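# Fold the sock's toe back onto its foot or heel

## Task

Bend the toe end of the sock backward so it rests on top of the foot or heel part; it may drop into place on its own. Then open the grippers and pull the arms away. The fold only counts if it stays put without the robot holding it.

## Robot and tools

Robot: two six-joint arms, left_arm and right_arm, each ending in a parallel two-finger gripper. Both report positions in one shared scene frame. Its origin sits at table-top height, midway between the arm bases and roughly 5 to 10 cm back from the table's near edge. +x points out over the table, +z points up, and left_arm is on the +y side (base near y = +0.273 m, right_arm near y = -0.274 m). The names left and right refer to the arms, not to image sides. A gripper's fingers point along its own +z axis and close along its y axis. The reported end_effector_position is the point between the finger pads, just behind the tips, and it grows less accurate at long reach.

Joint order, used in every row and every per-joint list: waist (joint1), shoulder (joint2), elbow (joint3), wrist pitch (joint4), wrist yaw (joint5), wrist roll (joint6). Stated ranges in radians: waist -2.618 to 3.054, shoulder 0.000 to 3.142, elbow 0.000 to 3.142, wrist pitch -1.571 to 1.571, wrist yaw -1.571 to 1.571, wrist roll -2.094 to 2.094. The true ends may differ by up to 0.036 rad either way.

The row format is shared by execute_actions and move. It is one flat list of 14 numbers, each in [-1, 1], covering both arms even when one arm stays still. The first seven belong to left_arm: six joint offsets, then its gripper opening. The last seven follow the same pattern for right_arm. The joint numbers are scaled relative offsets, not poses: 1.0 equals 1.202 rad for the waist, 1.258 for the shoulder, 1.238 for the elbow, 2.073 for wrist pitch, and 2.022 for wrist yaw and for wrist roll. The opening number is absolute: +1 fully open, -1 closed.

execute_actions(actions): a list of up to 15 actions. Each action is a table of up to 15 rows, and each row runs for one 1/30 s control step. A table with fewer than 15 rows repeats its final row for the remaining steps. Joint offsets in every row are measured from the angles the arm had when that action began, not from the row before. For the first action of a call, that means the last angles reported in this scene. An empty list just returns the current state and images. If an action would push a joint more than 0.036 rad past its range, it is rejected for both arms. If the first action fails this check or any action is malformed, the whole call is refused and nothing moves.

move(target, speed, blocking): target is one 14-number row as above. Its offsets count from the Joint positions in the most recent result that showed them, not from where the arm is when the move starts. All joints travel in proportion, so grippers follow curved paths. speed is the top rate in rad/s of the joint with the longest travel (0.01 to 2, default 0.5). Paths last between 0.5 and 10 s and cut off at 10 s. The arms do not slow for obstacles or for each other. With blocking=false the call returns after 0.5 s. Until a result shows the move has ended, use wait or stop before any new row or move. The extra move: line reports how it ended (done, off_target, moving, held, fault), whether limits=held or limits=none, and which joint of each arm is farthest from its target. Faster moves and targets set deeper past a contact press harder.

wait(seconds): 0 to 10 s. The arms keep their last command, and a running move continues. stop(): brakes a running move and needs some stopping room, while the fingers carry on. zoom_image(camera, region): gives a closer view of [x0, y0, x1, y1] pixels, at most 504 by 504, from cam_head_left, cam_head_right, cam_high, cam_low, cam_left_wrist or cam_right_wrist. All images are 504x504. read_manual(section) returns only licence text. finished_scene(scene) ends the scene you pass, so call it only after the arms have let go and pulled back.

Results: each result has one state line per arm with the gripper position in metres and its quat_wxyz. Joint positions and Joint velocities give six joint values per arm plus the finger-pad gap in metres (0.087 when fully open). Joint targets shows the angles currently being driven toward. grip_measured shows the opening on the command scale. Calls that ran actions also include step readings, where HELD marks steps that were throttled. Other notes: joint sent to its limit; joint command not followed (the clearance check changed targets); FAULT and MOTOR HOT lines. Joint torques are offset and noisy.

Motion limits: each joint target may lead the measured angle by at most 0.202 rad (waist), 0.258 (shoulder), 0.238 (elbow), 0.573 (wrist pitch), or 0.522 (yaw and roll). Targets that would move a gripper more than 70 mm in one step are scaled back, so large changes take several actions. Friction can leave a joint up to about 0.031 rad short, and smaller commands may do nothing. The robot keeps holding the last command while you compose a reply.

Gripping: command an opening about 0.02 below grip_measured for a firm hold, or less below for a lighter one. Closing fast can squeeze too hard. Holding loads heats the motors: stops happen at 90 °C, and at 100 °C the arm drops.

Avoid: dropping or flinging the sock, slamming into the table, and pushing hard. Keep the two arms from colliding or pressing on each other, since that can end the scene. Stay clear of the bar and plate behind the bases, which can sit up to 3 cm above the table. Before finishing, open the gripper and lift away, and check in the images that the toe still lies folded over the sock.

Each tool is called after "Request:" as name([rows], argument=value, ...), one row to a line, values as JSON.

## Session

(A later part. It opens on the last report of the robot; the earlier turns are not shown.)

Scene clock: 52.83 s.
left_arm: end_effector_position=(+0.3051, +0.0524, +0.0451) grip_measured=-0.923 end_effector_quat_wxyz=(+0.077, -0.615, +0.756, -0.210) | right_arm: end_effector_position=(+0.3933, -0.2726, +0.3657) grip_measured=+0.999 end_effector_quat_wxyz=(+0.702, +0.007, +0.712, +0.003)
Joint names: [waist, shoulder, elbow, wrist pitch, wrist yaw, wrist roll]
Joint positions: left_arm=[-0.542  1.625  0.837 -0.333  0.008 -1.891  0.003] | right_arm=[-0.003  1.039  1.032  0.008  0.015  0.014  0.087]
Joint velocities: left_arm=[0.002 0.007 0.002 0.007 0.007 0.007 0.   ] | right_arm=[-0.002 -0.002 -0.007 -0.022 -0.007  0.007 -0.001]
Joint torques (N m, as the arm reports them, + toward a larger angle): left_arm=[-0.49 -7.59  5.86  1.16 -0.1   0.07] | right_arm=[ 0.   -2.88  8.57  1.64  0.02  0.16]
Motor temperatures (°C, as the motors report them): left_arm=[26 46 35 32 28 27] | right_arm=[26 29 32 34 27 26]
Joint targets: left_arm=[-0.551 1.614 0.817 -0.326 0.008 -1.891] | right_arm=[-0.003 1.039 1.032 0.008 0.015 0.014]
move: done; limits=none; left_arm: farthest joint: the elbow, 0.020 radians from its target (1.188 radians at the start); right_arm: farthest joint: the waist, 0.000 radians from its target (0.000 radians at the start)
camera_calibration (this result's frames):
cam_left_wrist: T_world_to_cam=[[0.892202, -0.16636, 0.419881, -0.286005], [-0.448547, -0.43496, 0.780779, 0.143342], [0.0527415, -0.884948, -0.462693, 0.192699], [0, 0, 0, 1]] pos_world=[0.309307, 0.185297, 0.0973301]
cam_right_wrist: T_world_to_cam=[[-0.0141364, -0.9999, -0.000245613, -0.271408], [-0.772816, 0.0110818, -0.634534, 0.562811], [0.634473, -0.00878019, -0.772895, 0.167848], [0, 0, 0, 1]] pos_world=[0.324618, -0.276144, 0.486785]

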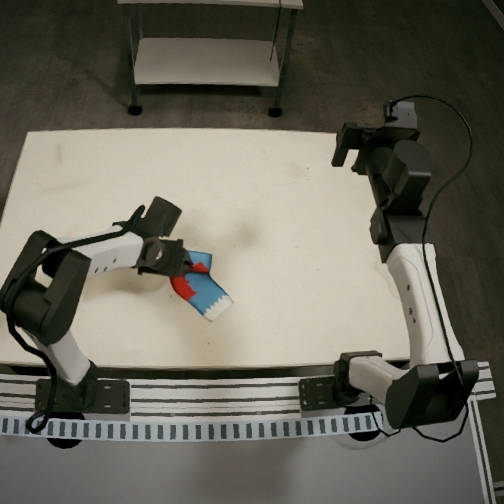

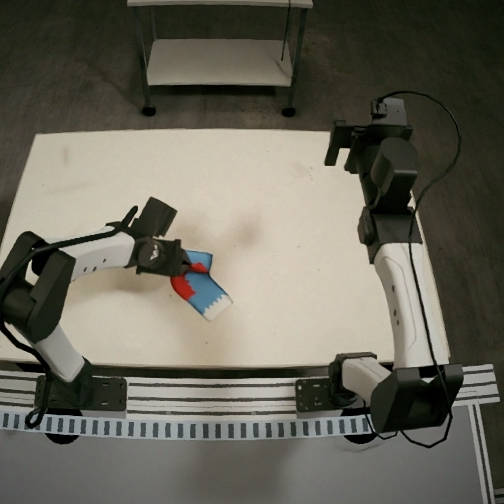

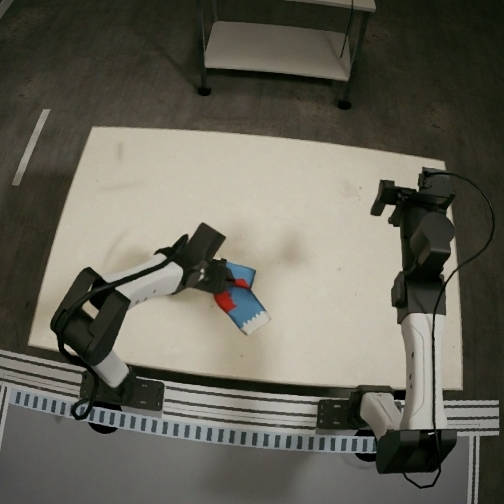

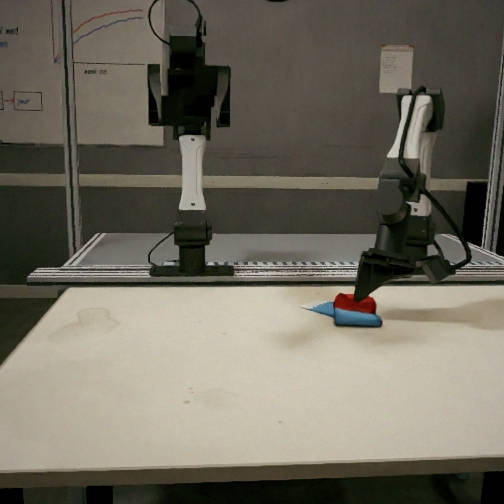

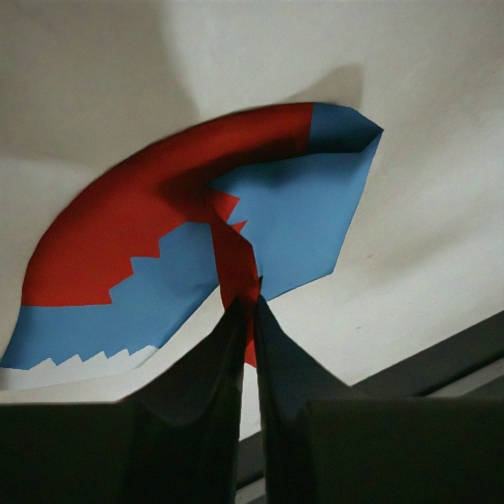

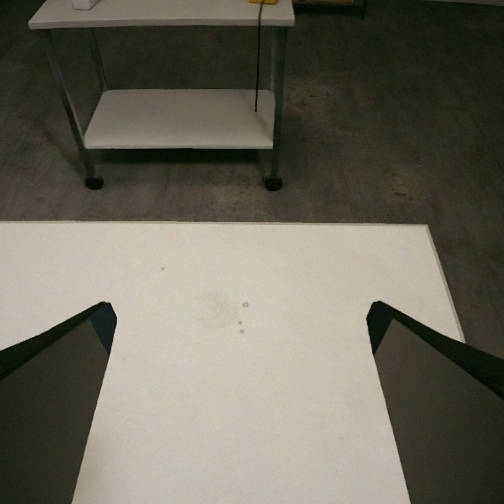

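Request:
move(target=[-0.02,-0.03,-0.05,0,0,0,-1,0,0,0,0,0,0,1], speed=0.15)

Request:
move(target=[0,0,0,0,0,0,-0.35,0,0,0,0,0,0,1])

Request:
move(target=[0,-0.28,-0.17,-0.085,0,0,-0.35,0,0,0,0,0,0,1])

Scene clock: 62.80 s.
left_arm: end_effector_position=(+0.2918, +0.0538, +0.0412) grip_measured=-0.923 end_effector_quat_wxyz=(+0.073, -0.610, +0.762, -0.205) | right_arm: end_effector_position=(+0.3933, -0.2726, +0.3657) grip_measured=+0.999 end_effector_quat_wxyz=(+0.702, +0.007, +0.712, +0.003)
Joint names: [waist, shoulder, elbow, wrist pitch, wrist yaw, wrist roll]
Joint positions: left_arm=[-0.558  1.597  0.797 -0.332  0.008 -1.891  0.003] | right_arm=[-0.003  1.039  1.032  0.008  0.015  0.014  0.087]
Joint velocities: left_arm=[-0.002 -0.007 -0.007 -0.022  0.022 -0.037 -0.001] | right_arm=[ 0.007  0.012 -0.007 -0.022  0.051  0.007 -0.001]
Joint torques (N m, as the arm reports them, + toward a larger angle): left_arm=[-0.34 -7.29  5.98  1.06 -0.12  0.03] | right_arm=[ 0.   -2.89  8.56  1.64  0.02  0.16]
Motor temperatures (°C, as the motors report them): left_arm=[26 45 35 33 28 27] | right_arm=[26 29 33 34 27 26]
Joint targets: left_arm=[-0.566 1.587 0.776 -0.333 0.008 -1.891] | right_arm=[-0.003 1.039 1.032 0.008 0.015 0.014]
move: off_target (left_arm); limits=none; left_arm: farthest joint: the elbow, 0.022 radians from its target (0.062 radians at the start); right_arm: farthest joint: the waist, 0.000 radians from its target (0.000 radians at the start)
camera_calibration (this result's frames):
cam_left_wrist: T_world_to_cam=[[0.893787, -0.182454, 0.409702, -0.27143], [-0.447162, -0.432833, 0.782753, 0.140426], [0.0345157, -0.882817, -0.468447, 0.198241], [0, 0, 0, 1]] pos_world=[0.298552, 0.186267, 0.0941519]
cam_right_wrist: T_world_to_cam=[[-0.0141364, -0.9999, -0.000245613, -0.271408], [-0.772816, 0.0110818, -0.634534, 0.562811], [0.634473, -0.00878019, -0.772895, 0.167848], [0, 0, 0, 1]] pos_world=[0.324618, -0.276144, 0.486785]

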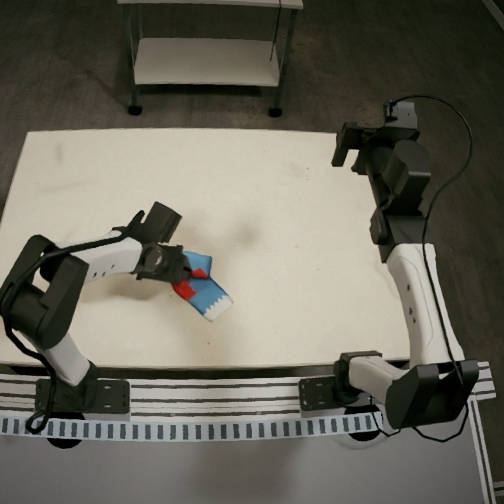

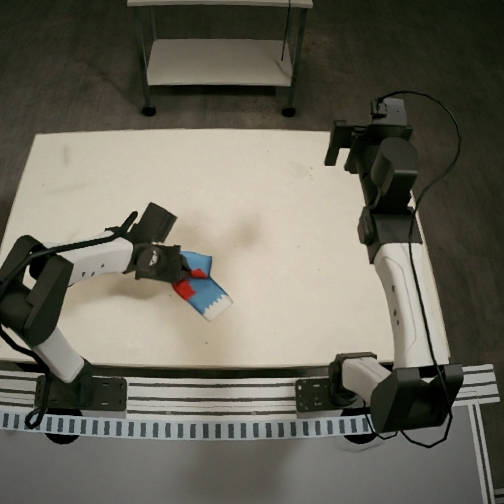

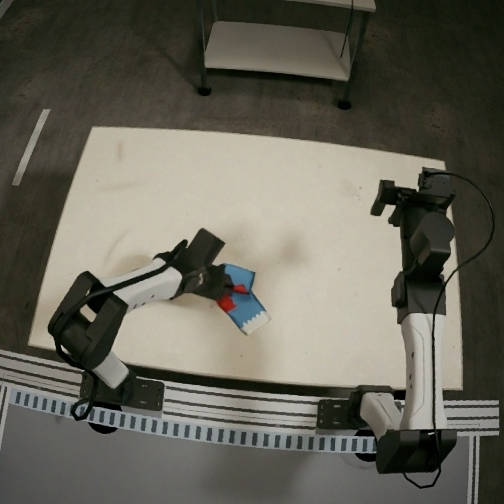

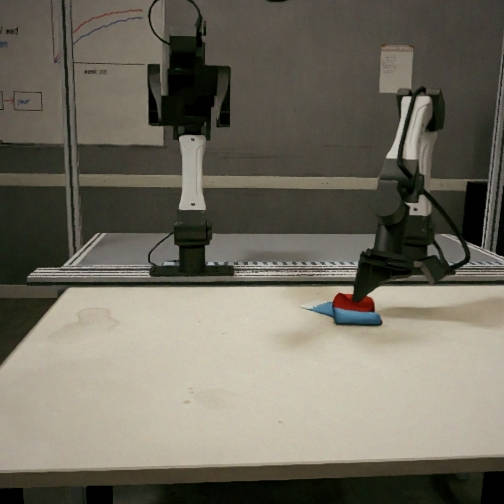

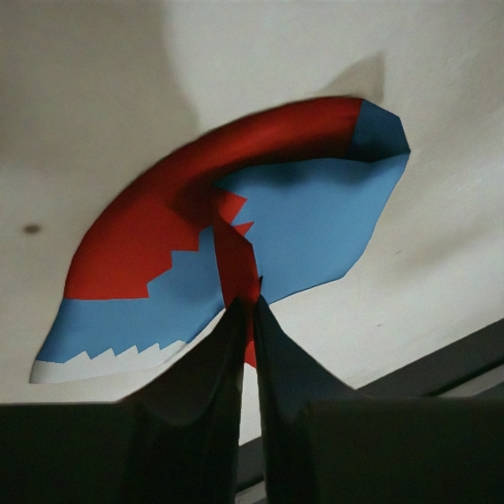

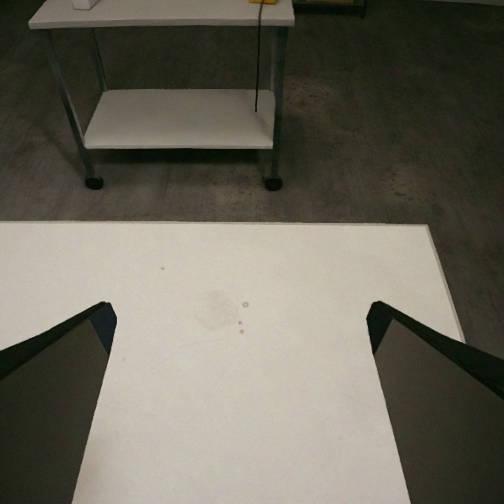

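Scene clock: 63.30 s.
left_arm: end_effector_position=(+0.2918, +0.0538, +0.0412) grip_measured=-0.350 end_effector_quat_wxyz=(+0.073, -0.610, +0.762, -0.205) | right_arm: end_effector_position=(+0.3933, -0.2726, +0.3657) grip_measured=+0.999 end_effector_quat_wxyz=(+0.702, +0.007, +0.712, +0.003)
Joint names: [waist, shoulder, elbow, wrist pitch, wrist yaw, wrist roll]
Joint positions: left_arm=[-0.558  1.597  0.797 -0.332  0.008 -1.891  0.028] | right_arm=[-0.003  1.039  1.032  0.008  0.015  0.014  0.087]
Joint velocities: left_arm=[-0.002  0.007 -0.002 -0.022  0.066  0.037 -0.001] | right_arm=[-0.002  0.002 -0.007 -0.066 -0.022 -0.022  0.001]
Joint torques (N m, as the arm reports them, + toward a larger angle): left_arm=[ 0.44 -6.46  7.99  1.06 -0.13  0.05] | right_arm=[-0.01 -2.88  8.57  1.64  0.02  0.16]
Motor temperatures (°C, as the motors report them): left_arm=[26 44 35 33 28 27] | right_arm=[26 29 33 34 27 26]
Joint targets: left_arm=[-0.558 1.597 0.797 -0.332 0.008 -1.891] | right_arm=[-0.003 1.039 1.032 0.008 0.015 0.014]
move: done; limits=none; left_arm: farthest joint: the waist, 0.000 radians from its target (0.000 radians at the start); right_arm: farthest joint: the waist, 0.000 radians from its target (0.000 radians at the start)
camera_calibration (this result's frames):
cam_left_wrist: T_world_to_cam=[[0.893787, -0.182454, 0.409702, -0.27143], [-0.447162, -0.432833, 0.782753, 0.140426], [0.0345157, -0.882817, -0.468447, 0.198241], [0, 0, 0, 1]] pos_world=[0.298552, 0.186267, 0.0941519]
cam_right_wrist: T_world_to_cam=[[-0.0141364, -0.9999, -0.000245613, -0.271408], [-0.772816, 0.0110818, -0.634534, 0.562811], [0.634473, -0.00878019, -0.772895, 0.167848], [0, 0, 0, 1]] pos_world=[0.324618, -0.276144, 0.486785]

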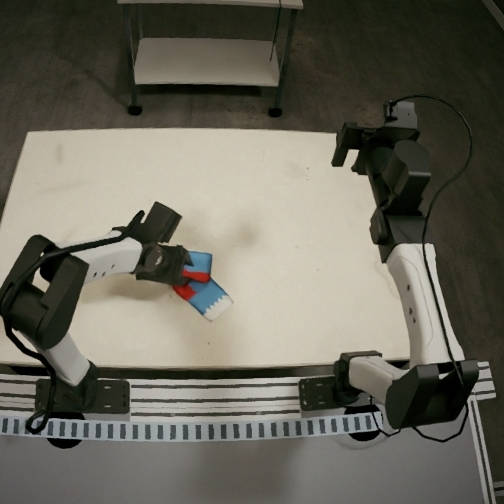

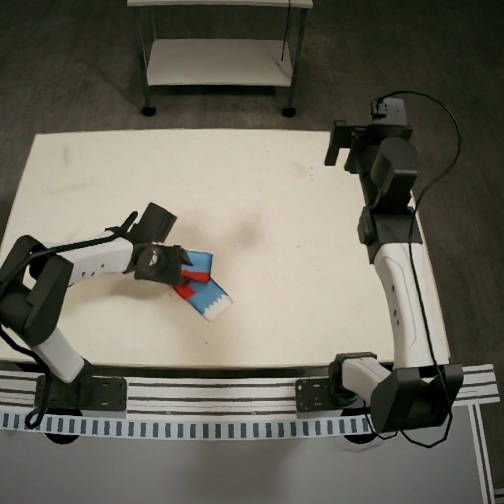

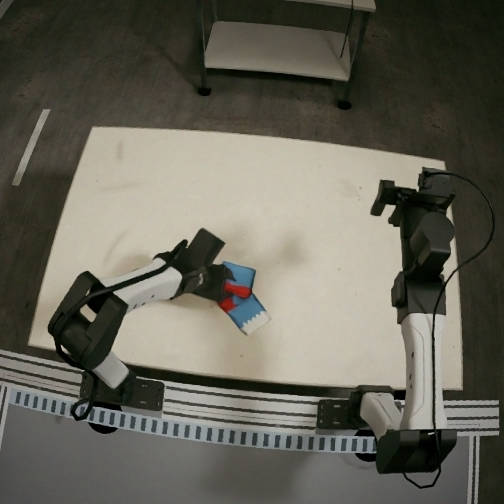

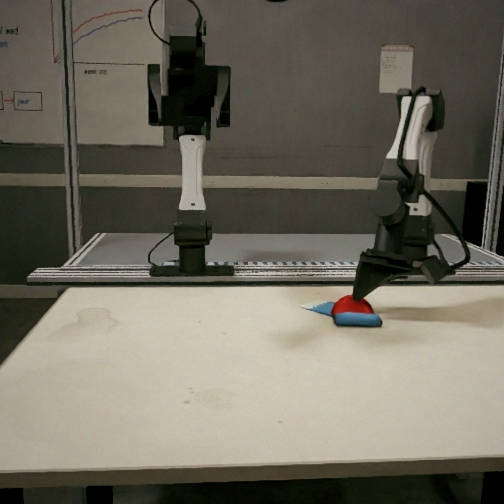

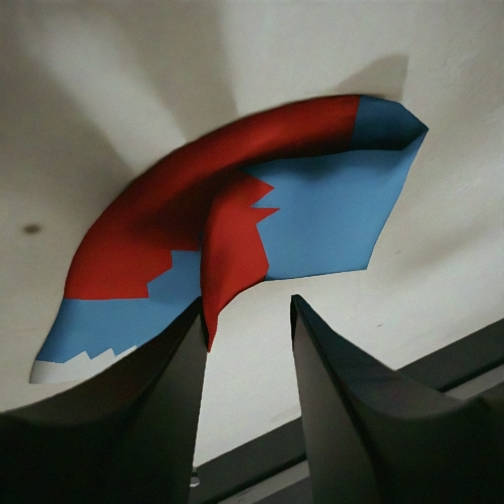

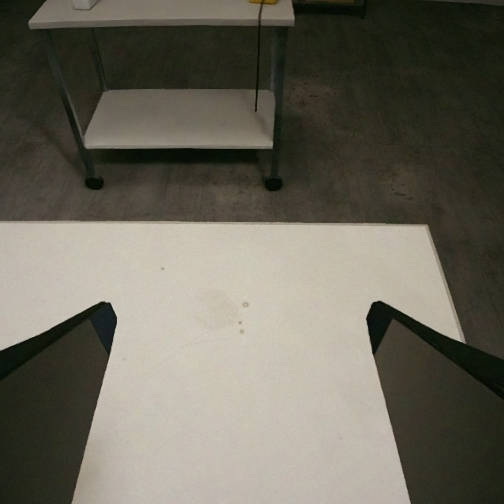

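Scene clock: 64.60 s.
left_arm: end_effector_position=(+0.2303, +0.0904, +0.0620) grip_measured=-0.350 end_effector_quat_wxyz=(+0.073, -0.611, +0.762, -0.204) | right_arm: end_effector_position=(+0.3933, -0.2726, +0.3657) grip_measured=+0.999 end_effector_quat_wxyz=(+0.702, +0.007, +0.712, +0.003)
Joint names: [waist, shoulder, elbow, wrist pitch, wrist yaw, wrist roll]
Joint positions: left_arm=[-0.558  1.256  0.609 -0.488  0.008 -1.891  0.028] | right_arm=[-0.003  1.039  1.032  0.008  0.015  0.014  0.087]
Joint velocities: left_arm=[-0.012 -0.017 -0.007 -0.066 -0.066 -0.007  0.001] | right_arm=[-0.017  0.007 -0.002 -0.037 -0.022 -0.022 -0.001]
Joint torques (N m, as the arm reports them, + toward a larger angle): left_arm=[ 0.3  -4.45  6.16  0.83 -0.16  0.03] | right_arm=[-0.01 -2.88  8.57  1.64  0.02  0.16]
Motor temperatures (°C, as the motors report them): left_arm=[26 44 35 33 28 27] | right_arm=[26 29 33 34 27 26]
Joint targets: left_arm=[-0.558 1.245 0.586 -0.508 0.008 -1.891] | right_arm=[-0.003 1.039 1.032 0.008 0.015 0.014]
move: off_target (left_arm); limits=none; left_arm: farthest joint: the elbow, 0.022 radians from its target (0.210 radians at the start); right_arm: farthest joint: the waist, 0.000 radians from its target (0.000 radians at the start)
camera_calibration (this result's frames):
cam_left_wrist: T_world_to_cam=[[0.894992, -0.183166, 0.406743, -0.218297], [-0.44485, -0.434213, 0.783306, 0.112055], [0.0331384, -0.881992, -0.470098, 0.242786], [0, 0, 0, 1]] pos_world=[0.237176, 0.222806, 0.11515]
cam_right_wrist: T_world_to_cam=[[-0.0141364, -0.9999, -0.000245613, -0.271408], [-0.772816, 0.0110818, -0.634534, 0.562811], [0.634473, -0.00878019, -0.772895, 0.167848], [0, 0, 0, 1]] pos_world=[0.324618, -0.276144, 0.486785]

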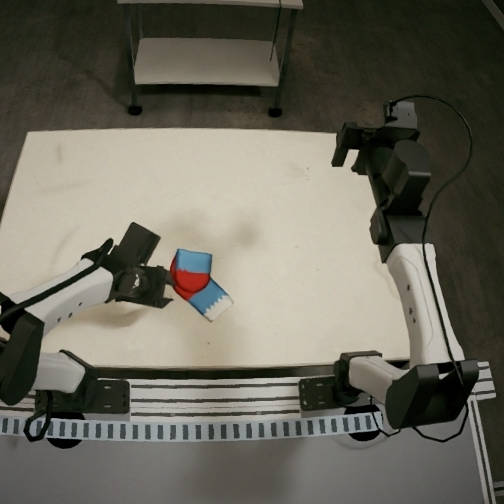

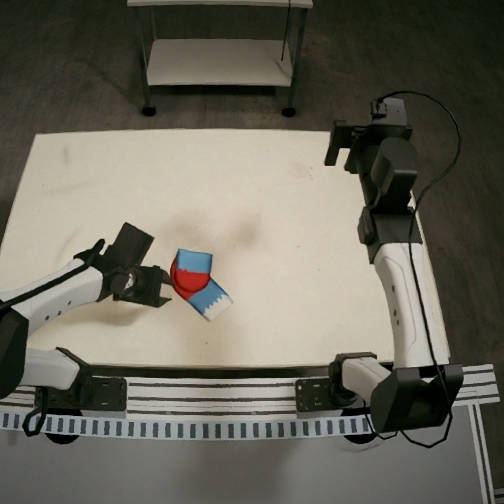

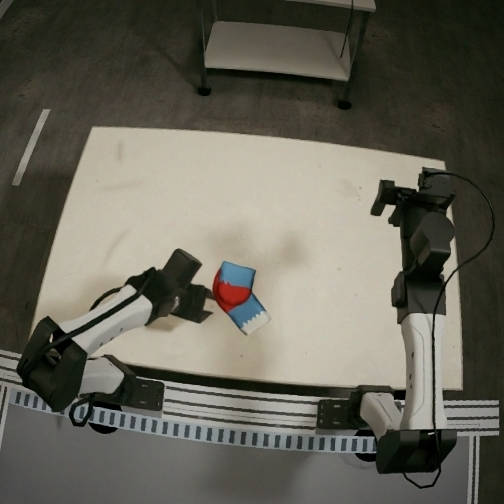

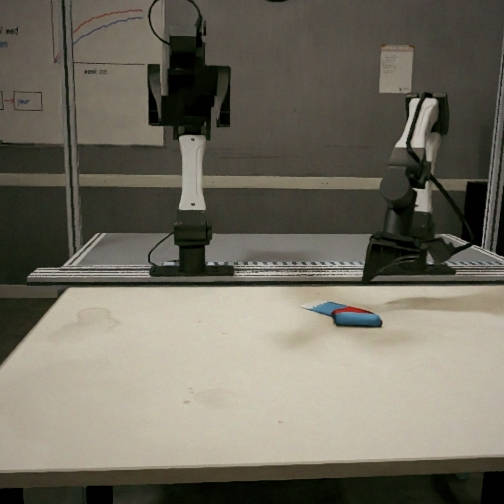

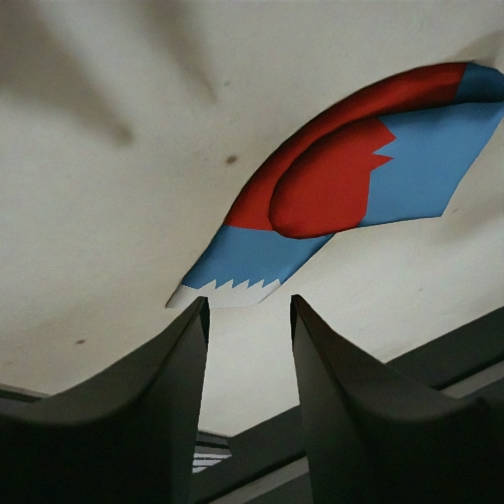

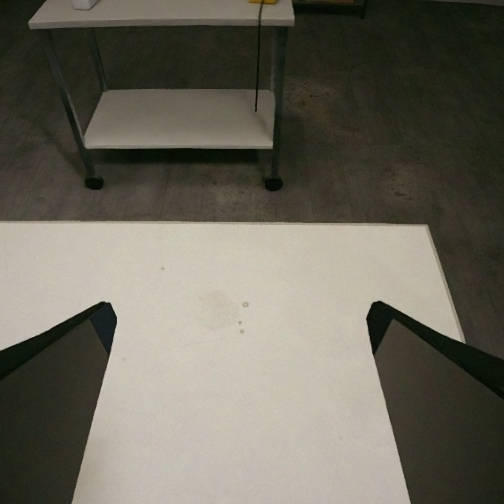

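Request:
move(target=[0.55,-0.42,0.1,0,0,0.2,1,0,0,0,0,0,0,1], speed=1)

Request:
zoom_image(camera="cam_high", region=[190,245,290,345])

Scene clock: 73.13 s.
left_arm: end_effector_position=(+0.2961, +0.2631, +0.2479) grip_measured=+1.000 end_effector_quat_wxyz=(-0.399, +0.615, -0.595, +0.330) | right_arm: end_effector_position=(+0.3933, -0.2726, +0.3657) grip_measured=+0.999 end_effector_quat_wxyz=(+0.702, +0.007, +0.712, +0.003)
Joint names: [waist, shoulder, elbow, wrist pitch, wrist yaw, wrist roll]
Joint positions: left_arm=[ 0.095  0.735  0.728 -0.478  0.005 -1.491  0.087] | right_arm=[-0.003  1.039  1.032  0.008  0.015  0.014  0.087]
Joint velocities: left_arm=[ 0.012  0.002 -0.007  0.007  0.022  0.007  0.   ] | right_arm=[ 0.007  0.012 -0.002  0.007 -0.037 -0.066 -0.001]
Joint torques (N m, as the arm reports them, + toward a larger angle): left_arm=[ 1.21 -0.96  9.86  1.82 -0.09  0.13] | right_arm=[-0.01 -2.87  8.57  1.64  0.02  0.16]
Motor temperatures (°C, as the motors report them): left_arm=[26 42 36 33 28 27] | right_arm=[26 29 33 34 27 26]
Joint targets: left_arm=[0.104 0.728 0.732 -0.488 0.008 -1.487] | right_arm=[-0.003 1.039 1.032 0.008 0.015 0.014]
move: done; limits=none; left_arm: farthest joint: the wrist pitch, 0.010 radians from its target (0.001 radians at the start); right_arm: farthest joint: the waist, 0.000 radians from its target (0.000 radians at the start)
camera_calibration (this result's frames):
cam_left_wrist: T_world_to_cam=[[0.464107, -0.041266, 0.884818, -0.349434], [-0.641292, -0.704719, 0.303505, 0.318958], [0.611023, -0.708285, -0.353528, 0.234596], [0, 0, 0, 1]] pos_world=[0.223377, 0.376517, 0.295316]
cam_right_wrist: T_world_to_cam=[[-0.0141364, -0.9999, -0.000245613, -0.271408], [-0.772816, 0.0110818, -0.634534, 0.562811], [0.634473, -0.00878019, -0.772895, 0.167848], [0, 0, 0, 1]] pos_world=[0.324618, -0.276144, 0.486785]

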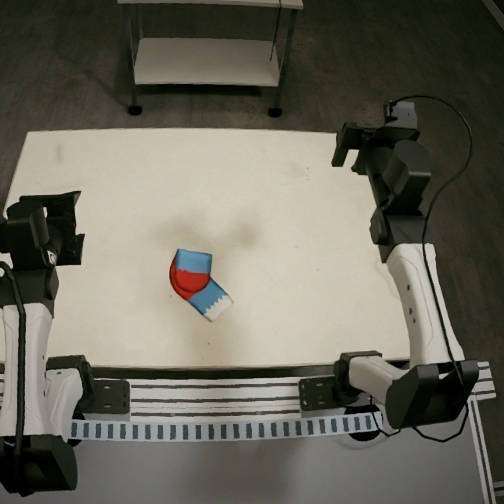

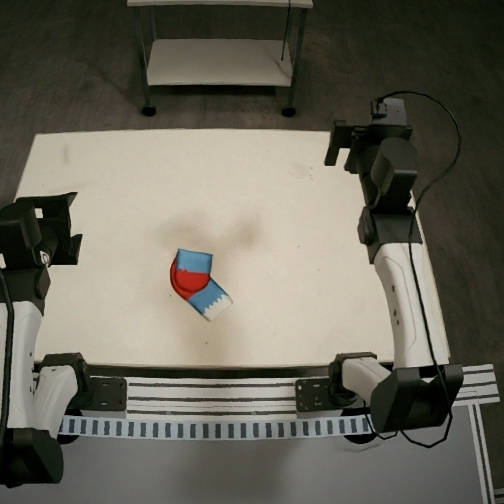

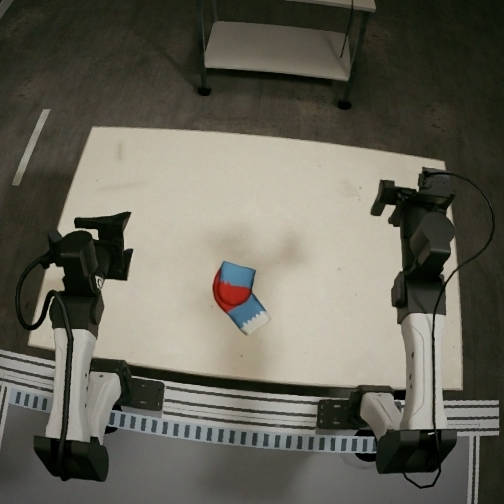

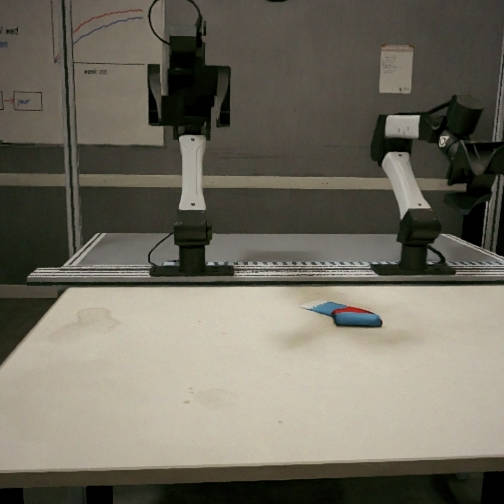

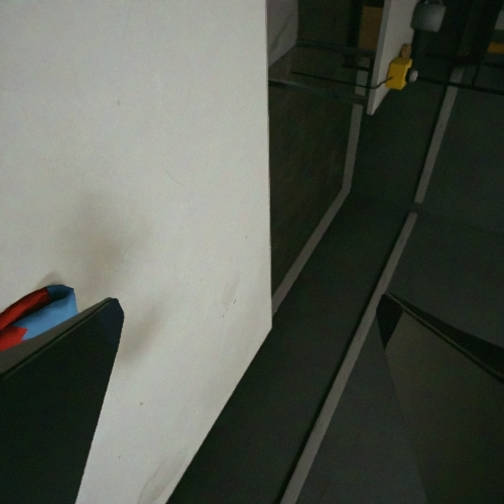

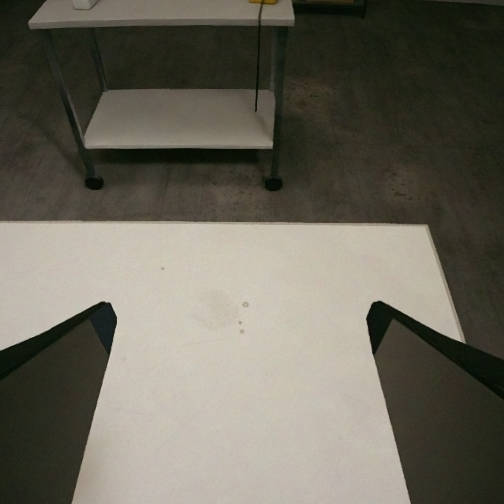

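Region (190, 245, 290, 345) of cam_high's 504x504 image, scaled by 5.040, with more detail than that image has.

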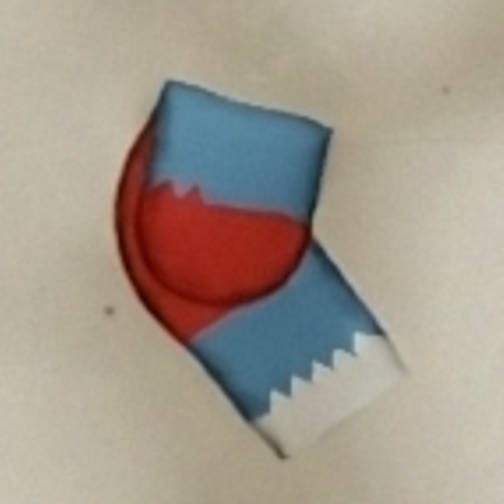

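Request:
finished_scene(scene=2)

The scene is finished: the task was done.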